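# Place a slip sheet and upright module in every crate

## Task

In every crate, lay one slip sheet (thin and flat) flat on the crate floor and stand one module (small metal block) on top of that sheet, keeping the module's current up side up. Afterwards return each tool to the stand slot it came from, release everything, and move the arm well away from the tools; a tool still locked on the arm counts as part of the arm.

## Robot and tools

Robot: a single 7-joint arm with a tool changer at its end and no built-in gripper. Three tools hang in a stand: grip50 (two-finger, 50 mm stroke), grip85 (two-finger, 85 mm stroke) and cup (suction). tool_id reports grip50, grip85, cup or none. Do not knock anything off the table.

Frames: everything is in the scene frame, origin on the table top under the arm base, +z up, +y to the left when facing +x. end_effector_position (metres) is the centre of the changer's flat face; end_effector_quat_wxyz is its orientation, w first. The face's z axis points out of the arm. Tool points, in mm along face x, y, z: grip50 grip point (0, -25, 180); grip85 grip point (0, 0, 173) closed, 13 mm closer when fully open; cup rim centre (0, 0, 175). Both grippers close along face x. Reported position gets less accurate at long reach.

Row format (used by every moving call): 15 numbers in this order: x, y, z, qw, qx, qy, qz, tool/lock, grip50_position, grip50_force_limit, grip50_speed, grip85_position, grip85_force_limit, grip85_speed, cup_suction. The first seven are an absolute pose for the changer face in the scene frame. The remaining eight lie in [-1, 1]. lock: positive locks, negative unlocks, 0 keeps the last command (each takes about 1 s). Gripper position: +1 fully open; -1 means close until blocked (pads touch near -0.65 for grip50, -0.8 for grip85). Force limit: -1 about 20 N up to +1 about 185 N (grip50) or 235 N (grip85). Speed: -1 about 20 mm/s up to +1 about 150 mm/s. cup_suction above 0.01 is on, 0.01 or less is off and vents. Tool fields work only when tool_id names that tool and it is ready. Always resend the orientation quaternion you want kept.

Tools (functions):
- execute_actions {actions, pictures}: actions is a list holding zero or one item. Empty list: just returns state (with pictures). An item {rows, steps}: 1 to 15 rows, steps up to 15 (default 15), each control step 1/30 s, last row repeated; needs at least 9 steps. An item {steps} alone is a wait of up to 300 steps counted from the previous result. A row more than 0.6 m from the last reported position along any face axis is refused. Each step the commanded pose is clipped to 70 mm and 16 degrees of the measured pose, so far targets take several calls. The last 9 steps of an action run after the result is returned.
- move {target, speed}: target is one 15-number row (absolute pose plus tool fields); speed 0.002 to 0.5 m/s (default 0.25), turning up to twice that in rad/s. Straight-line path lasting 0.5 to 10 s; it ignores obstacles and the arm may overshoot the speed. Ends when settled, or 5 s after the path ends. The result adds a move: line (done, off_target, moving, held or fault), limits (paced = pose clipped, held = some steps blocked) and distance to target.
- wait {seconds}: 0 to 10 s, sends nothing new.
- zoom_image {camera, region}: camera cam_low or cam_wrist; region [x0, y0, x1, y1] in pixels, at most 504 x 504. Both cameras are 896x504.
- finished_scene {scene}: ends the given scene and grades it; irreversible.

Result lines: the state line gives pose and velocities. 'pose unreachable' and HELD mean the clearance check altered or blocked a step. 'Hand target' is the pose currently being driven to. Tool readings: plate_near, locked, unlocked, in_stand, unlock_refused; gripper object_status 0 moving, 1 stopped while opening, 2 stopped while closing (a grip), 3 reached target or pads met (also possible with thin items); position_measured in counts (grip50 opening mm ≈ (250 - counts) × 0.202; grip85: 78 ≈ 60 mm, 130 ≈ 40 mm, 180 ≈ 20 mm, 230 pads meet). cup_suction_measured 1 ≈ full vacuum; cup_part_present turns 1 at 0.50, off below 0.45.

Picking up a tool: centre the face on the plate within about 1 mm and 1 degree, with face -y toward the fork's open side. When plate_near is 1, send lock +1 and wait for locked 1. The tool then boots (readings n/a); a gripper closes and reopens, so keep nothing between its fingers. Lift about 20 mm (between 10 and 30), slide at least 110 mm along face -y out of the fork, then rise. Return along the reverse path; when in_stand is 1, hold still, send lock -1 and wait for unlocked 1. Unlocking away from the stand is refused. Slots are 180 mm apart; fork arms sit 40 to 70 mm either side along face x, front ends 45 mm toward the open side, tops 18 mm below a hung plate's face. Changer is 63 mm wide; contact block reaches 46 mm on face -y, lock motor 58 mm on face +y.

Gripping: send position -1 and keep it; check object_status 2. Changing the number by 0.01 or more resets status. A low force limit (-1) never re-closes on its own. Suction: turn on, place the whole rim on a smooth flat area away from edges; the cup pulls the part up to 12 mm closer. To release, set down, turn off, rise 15 mm.

Avoid: contacts that hit hard or press far past the contact point; joint torque at its limit or 200 N external force stops the arm for 10 s. Motors heat while holding loads (warning at 65 °C, brakes at 80 °C). Fast or off-centre carrying can lose parts. Objects may occasionally be nudged by outside pushes. Joint ranges and load limits (waist/shoulder 110 N m, upper arm roll/elbow 57.6, wrist joints 35.1) apply; held weight counts.

Each tool is called after ">>>" as a command line: name --argument value for each argument, lists and objects as JSON in quotes; but a table of rows of numbers goes row by row, as --pt "numbers of a row", without its own name.

## Session

>>> execute_actions --actions '[]'

Scene clock: 0.00 s of 9600.00 s.
end_effector_position=(+0.5235, +0.0545, +0.2527) locked=0 unlocked=1 plate_near=0 in_stand=0 unlock_refused=0 tool_id=none grip50_position_measured=n/a grip50_object_status=n/a grip85_position_measured=n/a grip85_object_status=n/a cup_suction_measured=n/a cup_part_present=n/a end_effector_quat_wxyz=(+0.440, +0.788, -0.262, +0.342) end_effector_velocity=(-0.000, -0.000, -0.000) end_effector_angular_velocity=(-0.000, +0.000, -0.000)
Joint positions: [ 0.775 -0.636 -0.396  2.283 -1.32   0.569  2.224]
Joint velocities: [ 0. -0.  0.  0.  0.  0.  0.]
Motor temperatures (°C, as the motors report them): [30 26 31 34 29 35 34]
Hand target: +0.524, +0.054, +0.253; +0.440, +0.788, -0.262, +0.342

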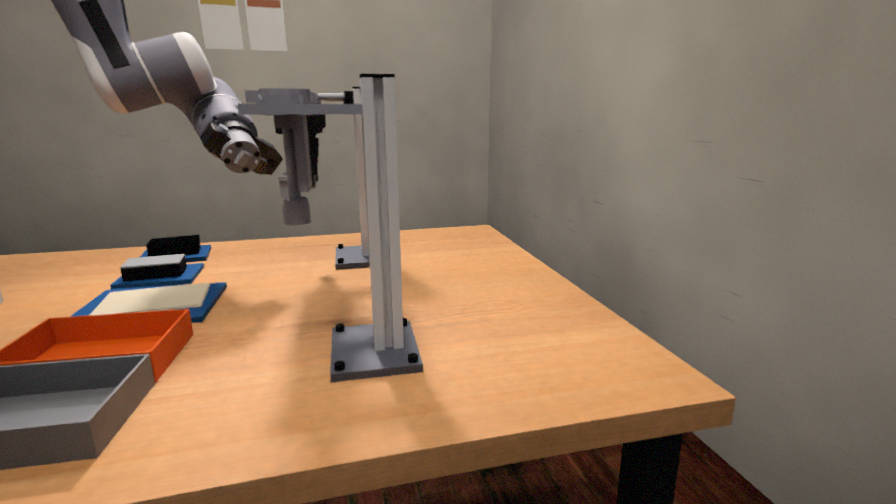

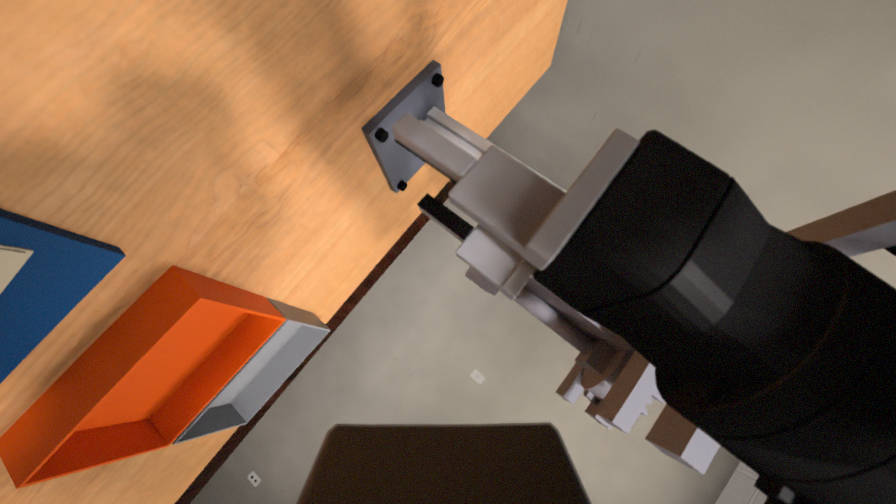

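>>> move --target '[0.4,0.05,0.35,0.44,0.788,-0.262,0.342,0,1,0,0,1,0,0,0]'

>>> move --target '[0.42,0.0,0.6,0,0.7071,0.7071,0,0,1,0,0,1,0,0,0]'

Scene clock: 1.40 s of 9600.00 s.
end_effector_position=(+0.3998, +0.0501, +0.3496) locked=0 unlocked=1 plate_near=0 in_stand=0 unlock_refused=0 tool_id=none grip50_position_measured=n/a grip50_object_status=n/a grip85_position_measured=n/a grip85_object_status=n/a cup_suction_measured=n/a cup_part_present=n/a end_effector_quat_wxyz=(+0.440, +0.788, -0.262, +0.341) end_effector_velocity=(-0.000, -0.000, -0.000) end_effector_angular_velocity=(-0.001, +0.001, -0.001)
Joint positions: [ 0.896 -0.187 -0.321  2.611 -1.224  0.343  2.172]
Joint velocities: [-0.    -0.002 -0.    -0.    -0.    -0.     0.   ]
Motor temperatures (°C, as the motors report them): [30 26 31 34 29 35 34]
Hand target: +0.400, +0.050, +0.350; +0.440, +0.788, -0.262, +0.341
Off the commanded pose: 0.000 m, 0 deg.
Kept back: nothing.
move: done

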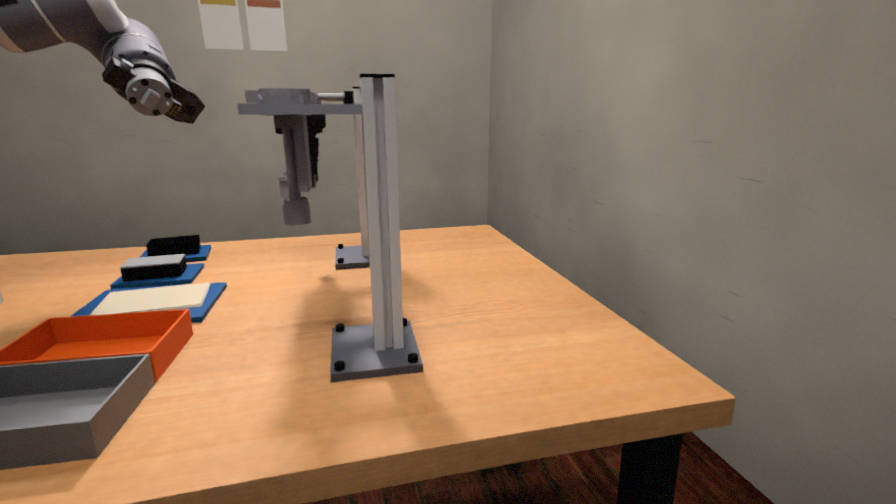

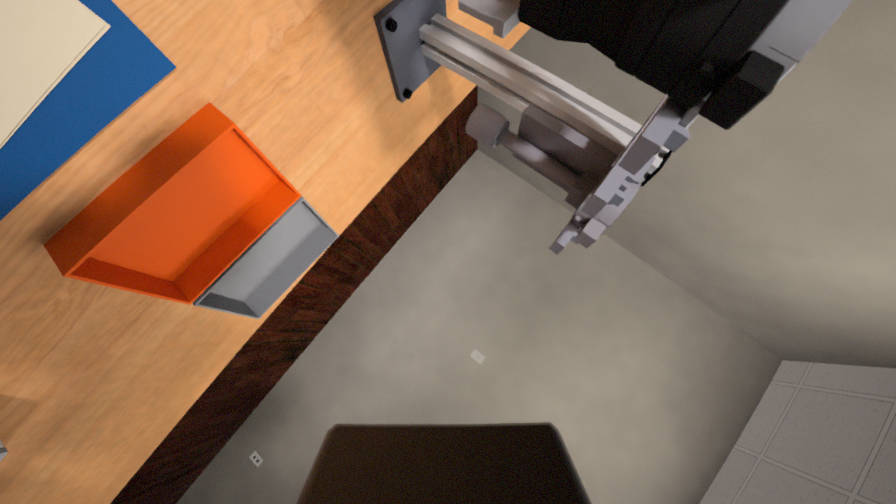

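Scene clock: 6.47 s of 9600.00 s.
end_effector_position=(+0.4204, +0.0013, +0.5990) locked=0 unlocked=1 plate_near=0 in_stand=0 unlock_refused=0 tool_id=none grip50_position_measured=n/a grip50_object_status=n/a grip85_position_measured=n/a grip85_object_status=n/a cup_suction_measured=n/a cup_part_present=n/a end_effector_quat_wxyz=(-0.003, +0.706, +0.708, -0.001) end_effector_velocity=(-0.000, -0.000, -0.000) end_effector_angular_velocity=(-0.000, +0.000, +0.001)
Joint positions: [ 1.024  0.52  -0.568  2.19  -0.278  0.158 -1.051]
Joint velocities: [ 0.     0.     0.     0.001 -0.    -0.    -0.   ]
Motor temperatures (°C, as the motors report them): [30 27 31 35 29 35 34]
Hand target: +0.420, +0.001, +0.599; -0.003, +0.706, +0.708, -0.001
Off the commanded pose: 0.002 m, 0 deg.
Kept back: nothing.
move: done

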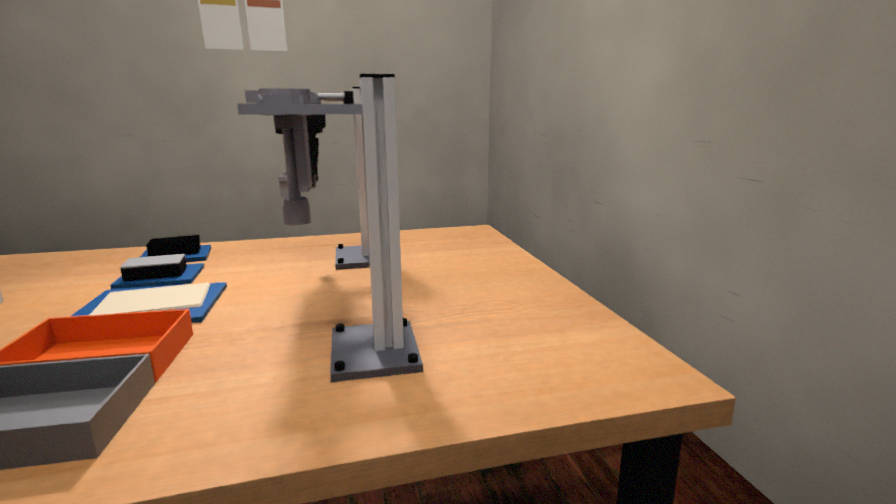

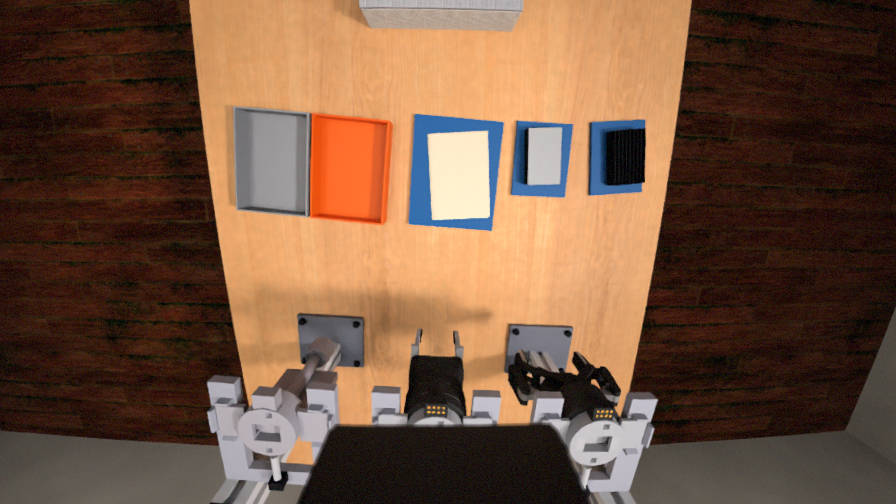

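>>> move --target '[0.62,-0.19,0.5,0,0.7071,0.7071,0,0,1,0,0,1,0,0,0]'

>>> move --target '[0.62,-0.19,0.43,0,0.7071,0.7071,0,0,1,0,0,1,0,0,0]'

Scene clock: 8.53 s of 9600.00 s.
end_effector_position=(+0.6199, -0.1902, +0.5010) locked=0 unlocked=1 plate_near=0 in_stand=0 unlock_refused=0 tool_id=none grip50_position_measured=n/a grip50_object_status=n/a grip85_position_measured=n/a grip85_object_status=n/a cup_suction_measured=n/a cup_part_present=n/a end_effector_quat_wxyz=(+0.002, +0.708, +0.707, +0.001) end_effector_velocity=(-0.000, +0.001, -0.000) end_effector_angular_velocity=(+0.001, +0.000, +0.001)
Joint positions: [ 0.733 -0.515 -1.071  1.621  0.464  0.293 -2.028]
Joint velocities: [ 0.001  0.001  0.     0.001  0.    -0.    -0.   ]
Motor temperatures (°C, as the motors report them): [30 27 31 35 29 35 34]
Hand target: +0.620, -0.190, +0.501; +0.002, +0.708, +0.707, +0.002
Off the commanded pose: 0.001 m, 0 deg.
Kept back: nothing.
move: done

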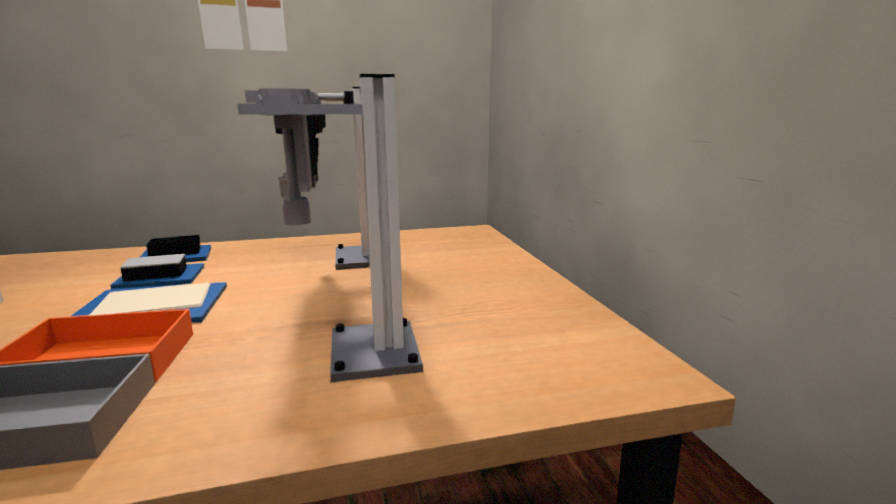

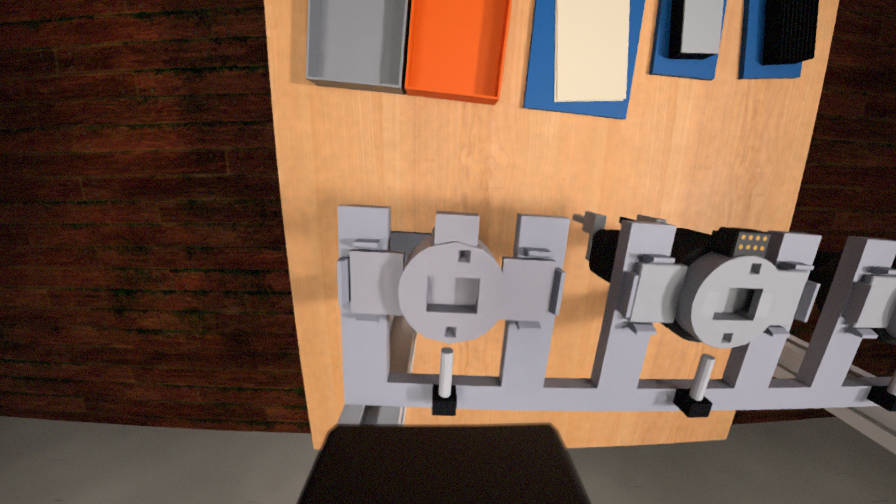

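Scene clock: 9.23 s of 9600.00 s.
end_effector_position=(+0.6200, -0.1901, +0.4301) locked=0 unlocked=1 plate_near=0 in_stand=0 unlock_refused=0 tool_id=none grip50_position_measured=n/a grip50_object_status=n/a grip85_position_measured=n/a grip85_object_status=n/a cup_suction_measured=n/a cup_part_present=n/a end_effector_quat_wxyz=(+0.000, +0.707, +0.707, -0.000) end_effector_velocity=(+0.000, +0.000, +0.000) end_effector_angular_velocity=(+0.000, -0.001, +0.001)
Joint positions: [ 0.687 -0.618 -1.009  1.673  0.557  0.407 -2.077]
Joint velocities: [ 0.     0.001  0.    -0.    -0.    -0.    -0.   ]
Motor temperatures (°C, as the motors report them): [30 27 31 35 29 35 34]
Hand target: +0.620, -0.190, +0.430; +0.000, +0.707, +0.707, -0.000
Off the commanded pose: 0.000 m, 0 deg.
Kept back: nothing.
move: done

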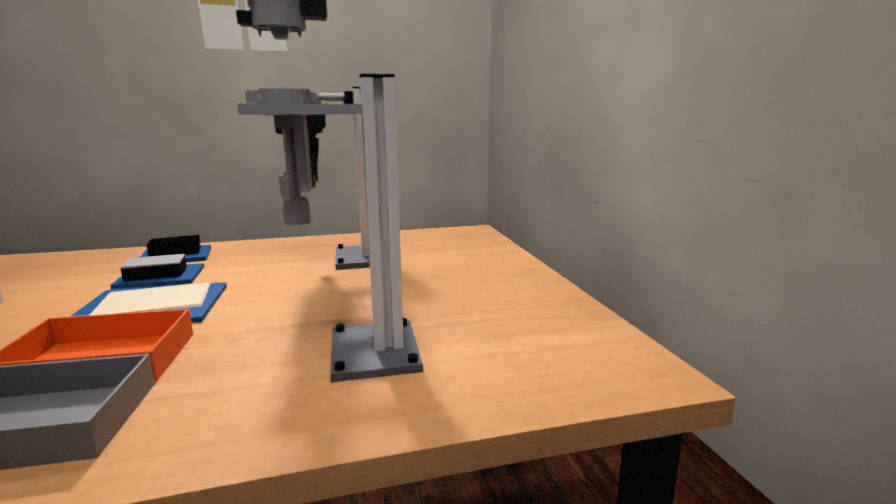

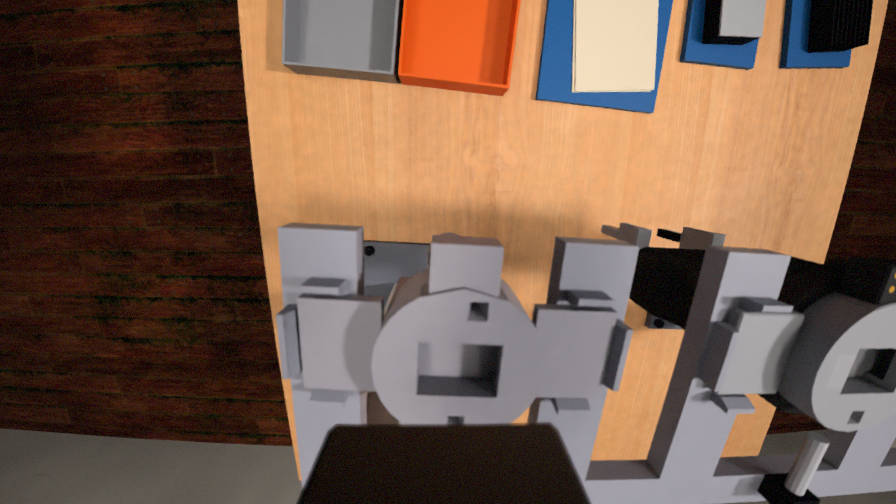

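>>> move --target '[0.622,-0.1875,0.385,0,0.7224,0.6915,0,0,1,0,0,1,0,0,0]' --speed 0.1

>>> zoom_image --camera "cam_low" --region '[220,40,360,120]'

Scene clock: 10.57 s of 9600.00 s.
end_effector_position=(+0.6220, -0.1875, +0.3850) locked=0 unlocked=1 plate_near=0 in_stand=0 unlock_refused=0 tool_id=none grip50_position_measured=n/a grip50_object_status=n/a grip85_position_measured=n/a grip85_object_status=n/a cup_suction_measured=n/a cup_part_present=n/a end_effector_quat_wxyz=(+0.000, +0.722, +0.691, +0.000) end_effector_velocity=(-0.000, -0.000, -0.000) end_effector_angular_velocity=(-0.000, +0.001, -0.000)
Joint positions: [ 0.66  -0.696 -0.969  1.684  0.627  0.47  -2.064]
Joint velocities: [-0. -0.  0.  0. -0. -0.  0.]
Motor temperatures (°C, as the motors report them): [30 27 31 35 29 35 34]
Hand target: +0.622, -0.188, +0.385; +0.000, +0.722, +0.691, -0.000
Off the commanded pose: 0.000 m, 0 deg.
Kept back: nothing.
move: done

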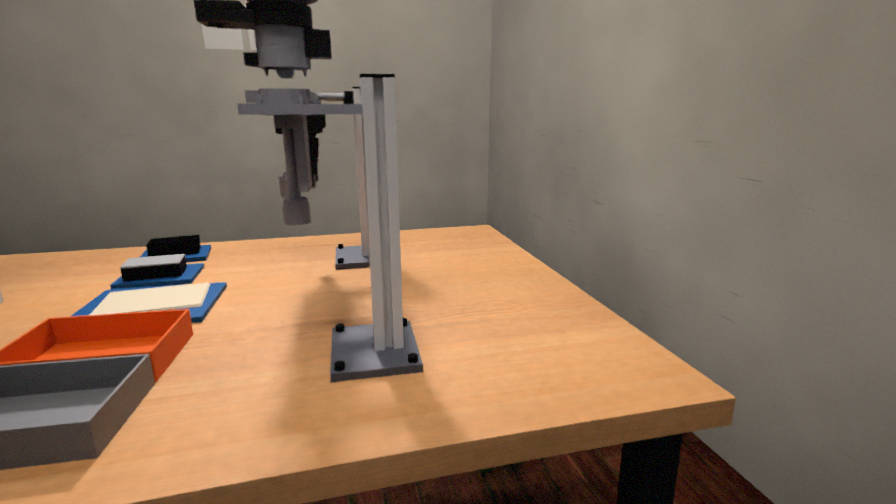

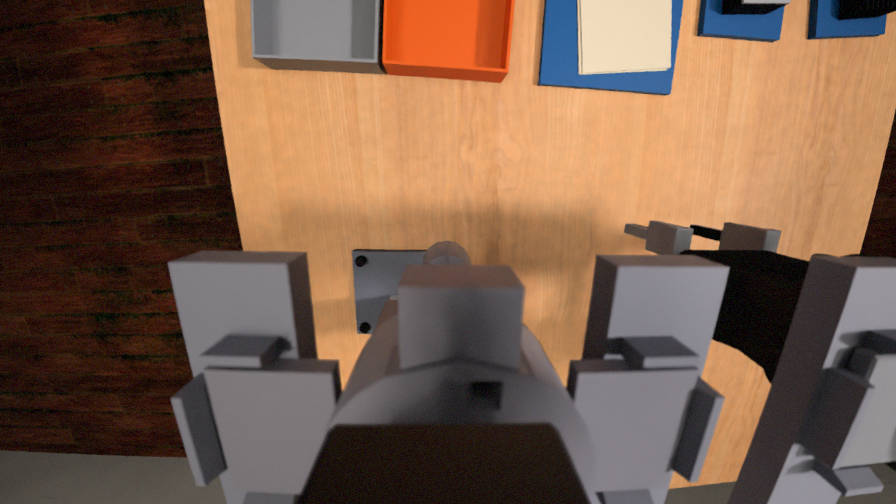

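Region (220, 40, 360, 120) of cam_low's 896x504 image, scaled by 3.600, with more detail than that image has; it fills the top 288 rows of this view, and the rest is white.

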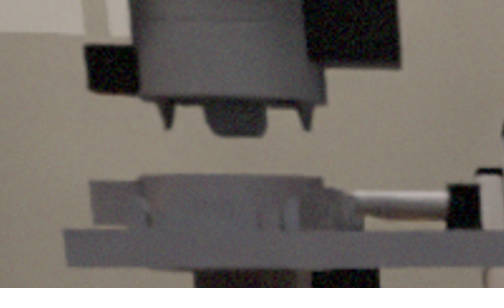

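>>> move --target '[0.6195,-0.186,0.376,0,0.7224,0.6915,0,0,1,0,0,1,0,0,0]' --speed 0.05

>>> move --target '[0.6195,-0.186,0.358,0,0.7224,0.6915,0,0,1,0,0,1,0,0,0]' --speed 0.012

>>> zoom_image --camera "cam_low" --region '[220,40,360,120]'

Scene clock: 14.73 s of 9600.00 s.
end_effector_position=(+0.6195, -0.1859, +0.3760) locked=0 unlocked=1 plate_near=0 in_stand=0 unlock_refused=0 tool_id=none grip50_position_measured=n/a grip50_object_status=n/a grip85_position_measured=n/a grip85_object_status=n/a cup_suction_measured=n/a cup_part_present=n/a end_effector_quat_wxyz=(-0.000, +0.722, +0.691, -0.000) end_effector_velocity=(-0.000, -0.000, -0.000) end_effector_angular_velocity=(+0.000, +0.000, -0.001)
Joint positions: [ 0.66  -0.705 -0.962  1.696  0.638  0.487 -2.069]
Joint velocities: [-0.  0.  0.  0.  0.  0.  0.]
Motor temperatures (°C, as the motors report them): [30 27 31 35 29 35 34]
Hand target: +0.619, -0.186, +0.376; +0.000, +0.722, +0.691, -0.000
Off the commanded pose: 0.000 m, 0 deg.
Kept back: nothing.
move: done

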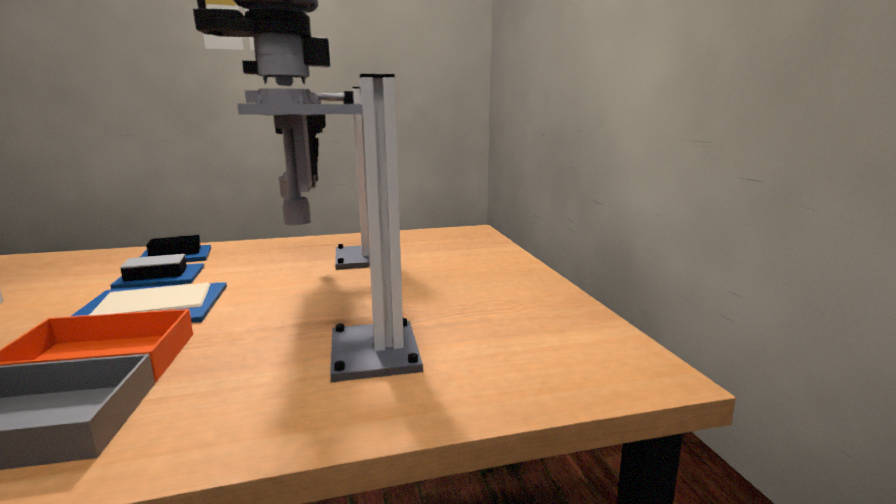

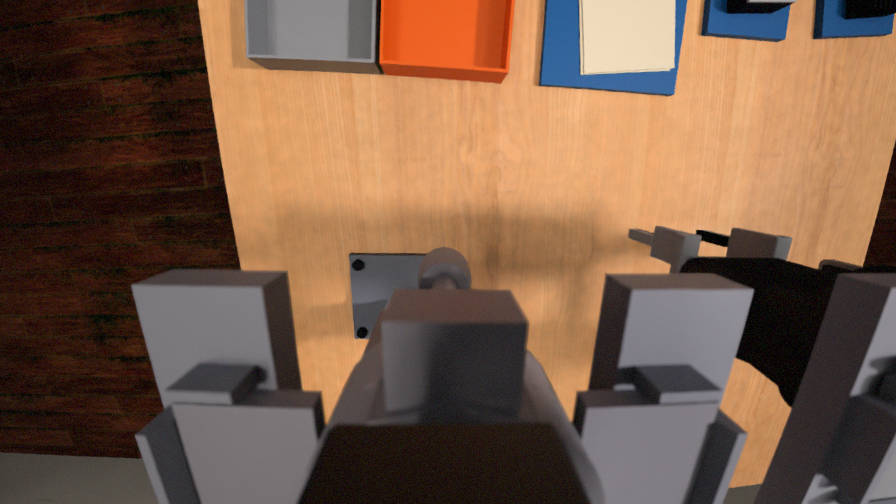

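Scene clock: 26.03 s of 9600.00 s.
end_effector_position=(+0.6219, -0.1879, +0.3707) locked=0 unlocked=1 plate_near=0 in_stand=0 unlock_refused=0 tool_id=none grip50_position_measured=n/a grip50_object_status=n/a grip85_position_measured=n/a grip85_object_status=n/a cup_suction_measured=n/a cup_part_present=n/a end_effector_quat_wxyz=(+0.005, +0.722, +0.692, +0.003) end_effector_velocity=(-0.000, +0.000, +0.000) end_effector_angular_velocity=(+0.000, +0.000, +0.000)
Joint positions: [ 0.647 -0.714 -0.945  1.694  0.645  0.511 -2.074]
Joint velocities: [ 0.  0.  0.  0. -0. -0.  0.]
Motor temperatures (°C, as the motors report them): [30 27 31 35 29 35 34]
Hand target: +0.622, -0.187, +0.369; +0.005, +0.722, +0.692, +0.003
Off the commanded pose: 0.013 m, 1 deg.
FORCE FAULT: contact force on the arm reached its limit, and the arm stopped for 10 seconds. The contact can be on any part of the arm, not only on its tool. The arm's remaining commands of this call were not run. The arm holds still and accepts commands again. Move the arm away from the contact; if what it grips holds it there, let go first. Pushing or pulling that hard again can fault the arm again.
Kept back: nothing.
move: fault

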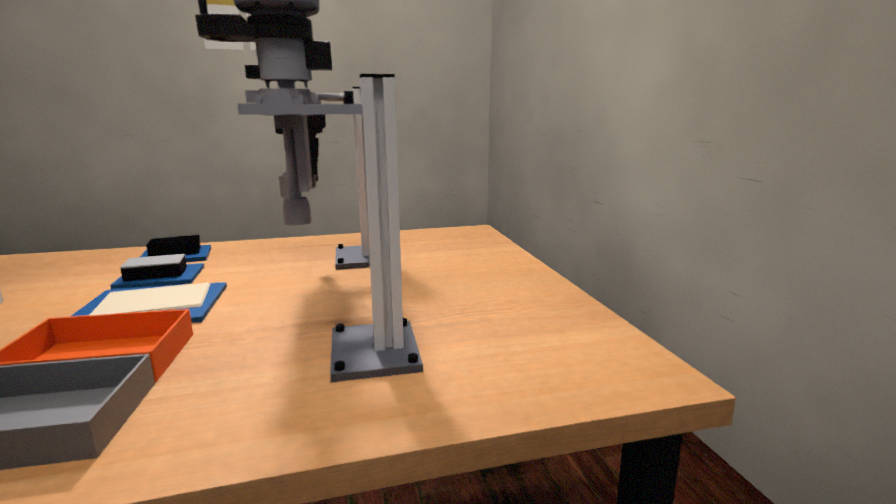

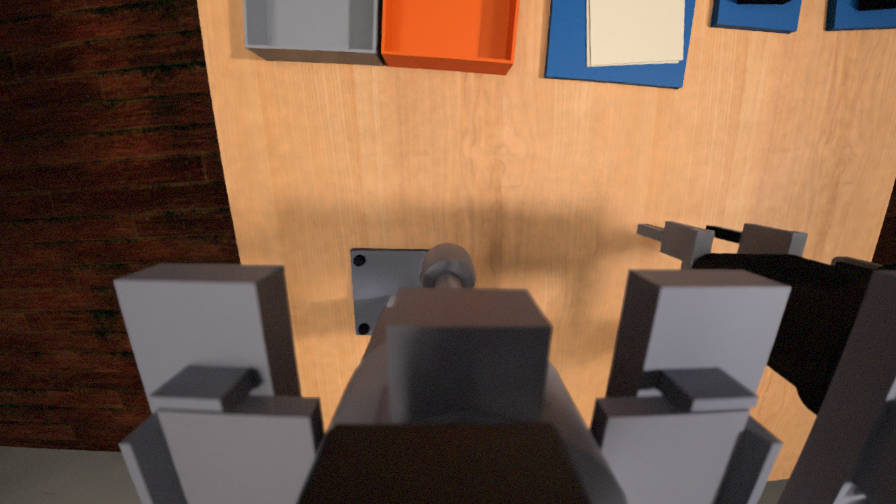

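Region (220, 40, 360, 120) of cam_low's 896x504 image, scaled by 3.600, with more detail than that image has; it fills the top 288 rows of this view, and the rest is white.

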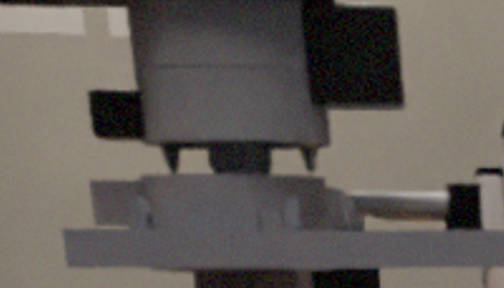

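Centre column is probably ~442; shift +y, with smaller steps.

>>> move --target '[0.6195,-0.1838,0.376,0,0.7224,0.6915,0,0,1,0,0,1,0,0,0]' --speed 0.03

>>> move --target '[0.6195,-0.1838,0.368,0,0.7224,0.6915,0,0,1,0,0,1,0,0,0]' --speed 0.01

>>> zoom_image --camera "cam_low" --region '[220,40,360,120]'

Scene clock: 27.17 s of 9600.00 s.
end_effector_position=(+0.6195, -0.1838, +0.3760) locked=0 unlocked=1 plate_near=0 in_stand=0 unlock_refused=0 tool_id=none grip50_position_measured=n/a grip50_object_status=n/a grip85_position_measured=n/a grip85_object_status=n/a cup_suction_measured=n/a cup_part_present=n/a end_effector_quat_wxyz=(-0.000, +0.722, +0.692, +0.000) end_effector_velocity=(+0.000, -0.000, +0.000) end_effector_angular_velocity=(-0.000, -0.000, +0.000)
Joint positions: [ 0.66  -0.7   -0.954  1.699  0.632  0.492 -2.063]
Joint velocities: [-0.     0.    -0.    -0.001 -0.    -0.    -0.   ]
Motor temperatures (°C, as the motors report them): [30 27 31 35 29 35 34]
Hand target: +0.619, -0.184, +0.376; -0.000, +0.722, +0.691, -0.000
Off the commanded pose: 0.000 m, 0 deg.
Kept back: nothing.
move: done

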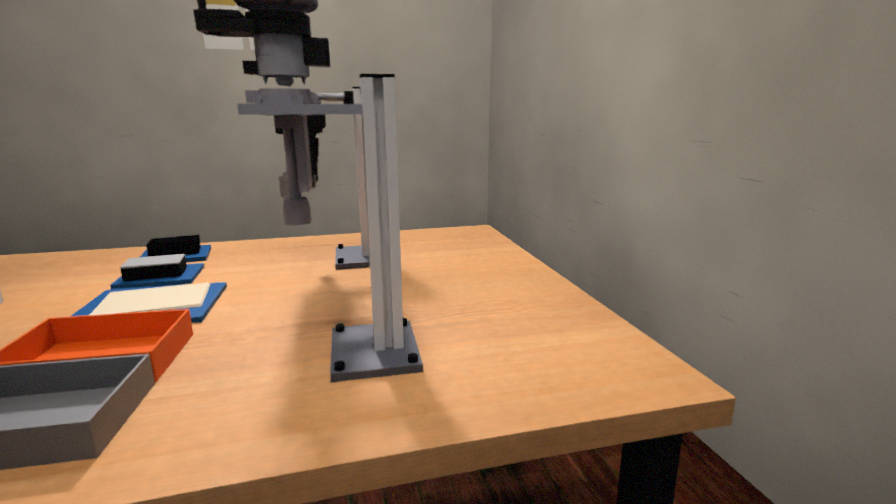

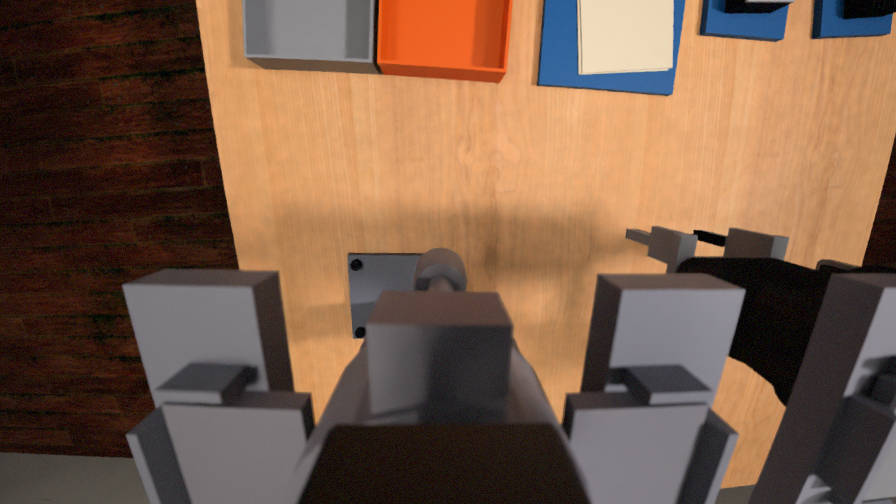

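Scene clock: 28.20 s of 9600.00 s.
end_effector_position=(+0.6195, -0.1838, +0.3680) locked=0 unlocked=1 plate_near=0 in_stand=0 unlock_refused=0 tool_id=none grip50_position_measured=n/a grip50_object_status=n/a grip85_position_measured=n/a grip85_object_status=n/a cup_suction_measured=n/a cup_part_present=n/a end_effector_quat_wxyz=(-0.000, +0.722, +0.691, -0.000) end_effector_velocity=(+0.000, +0.000, +0.000) end_effector_angular_velocity=(+0.000, -0.000, +0.000)
Joint positions: [ 0.653 -0.713 -0.944  1.7    0.642  0.504 -2.067]
Joint velocities: [ 0.  0.  0.  0.  0. -0. -0.]
Motor temperatures (°C, as the motors report them): [30 27 31 35 29 35 34]
Hand target: +0.619, -0.184, +0.368; +0.000, +0.722, +0.691, -0.000
Off the commanded pose: 0.000 m, 0 deg.
Kept back: nothing.
move: done

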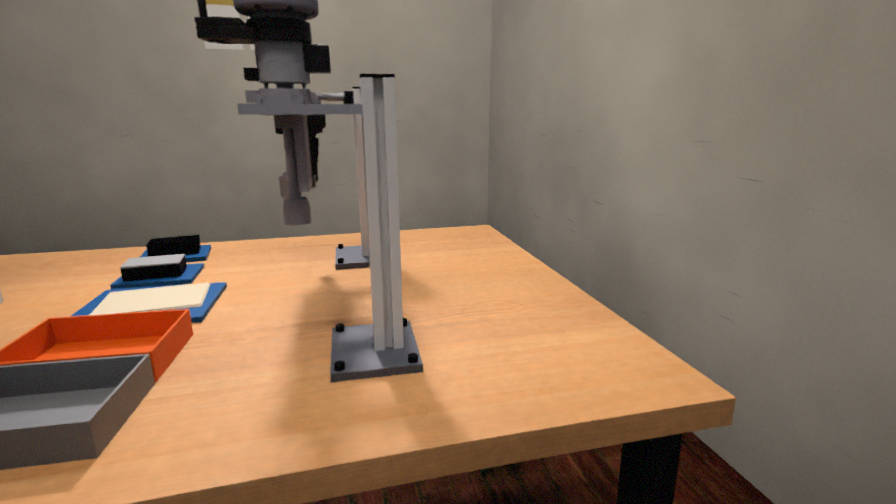

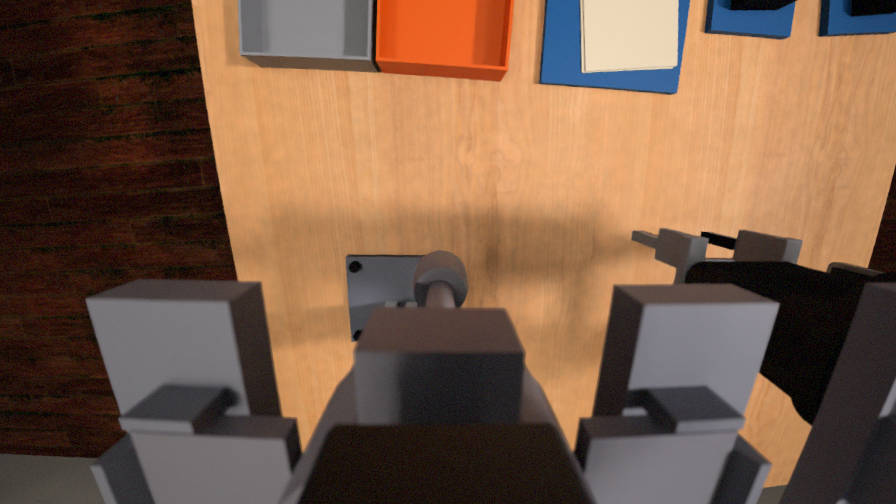

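Region (220, 40, 360, 120) of cam_low's 896x504 image, scaled by 3.600, with more detail than that image has; it fills the top 288 rows of this view, and the rest is white.

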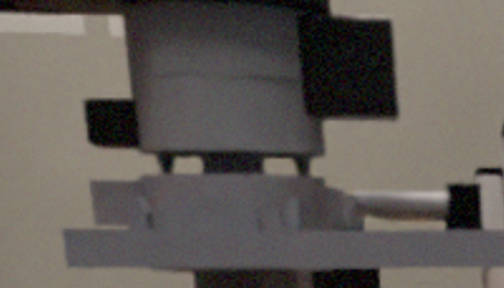

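>>> move --target '[0.6198,-0.184,0.3605,0,0.7224,0.6915,0,0,1,0,0,1,0,0,0]' --speed 0.008

Scene clock: 29.60 s of 9600.00 s.
end_effector_position=(+0.6190, -0.1844, +0.3610) locked=0 unlocked=1 plate_near=1 in_stand=1 unlock_refused=0 tool_id=none grip50_position_measured=n/a grip50_object_status=n/a grip85_position_measured=n/a grip85_object_status=n/a cup_suction_measured=n/a cup_part_present=n/a end_effector_quat_wxyz=(-0.001, +0.723, +0.691, -0.000) end_effector_velocity=(-0.000, -0.000, -0.000) end_effector_angular_velocity=(+0.000, -0.000, -0.000)
Joint positions: [ 0.646 -0.724 -0.936  1.701  0.651  0.513 -2.071]
Joint velocities: [-0.     0.    -0.     0.     0.001 -0.    -0.   ]
Motor temperatures (°C, as the motors report them): [30 27 31 35 29 35 34]
Hand target: +0.620, -0.184, +0.361; +0.000, +0.722, +0.691, -0.000
Off the commanded pose: 0.001 m, 0 deg.
Kept back: nothing.
move: done

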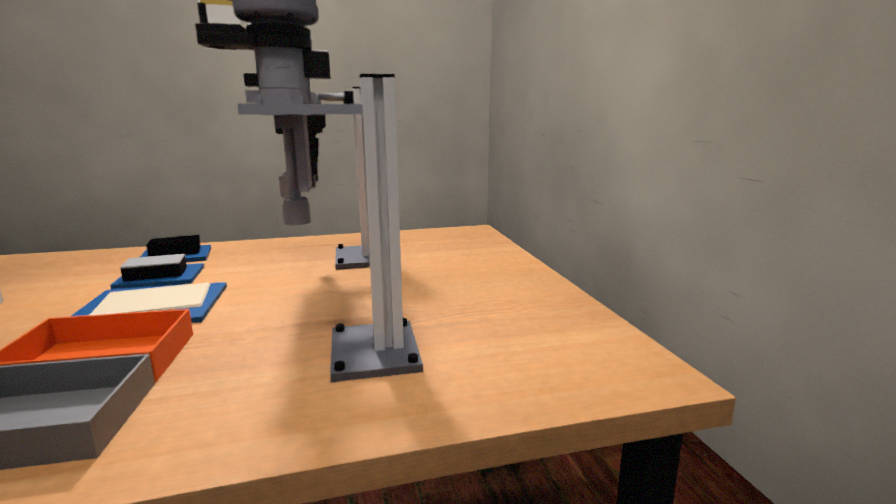

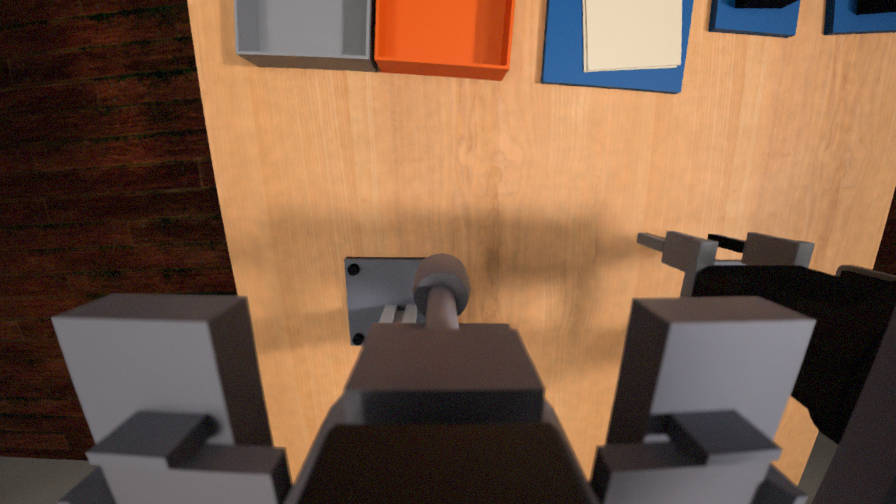

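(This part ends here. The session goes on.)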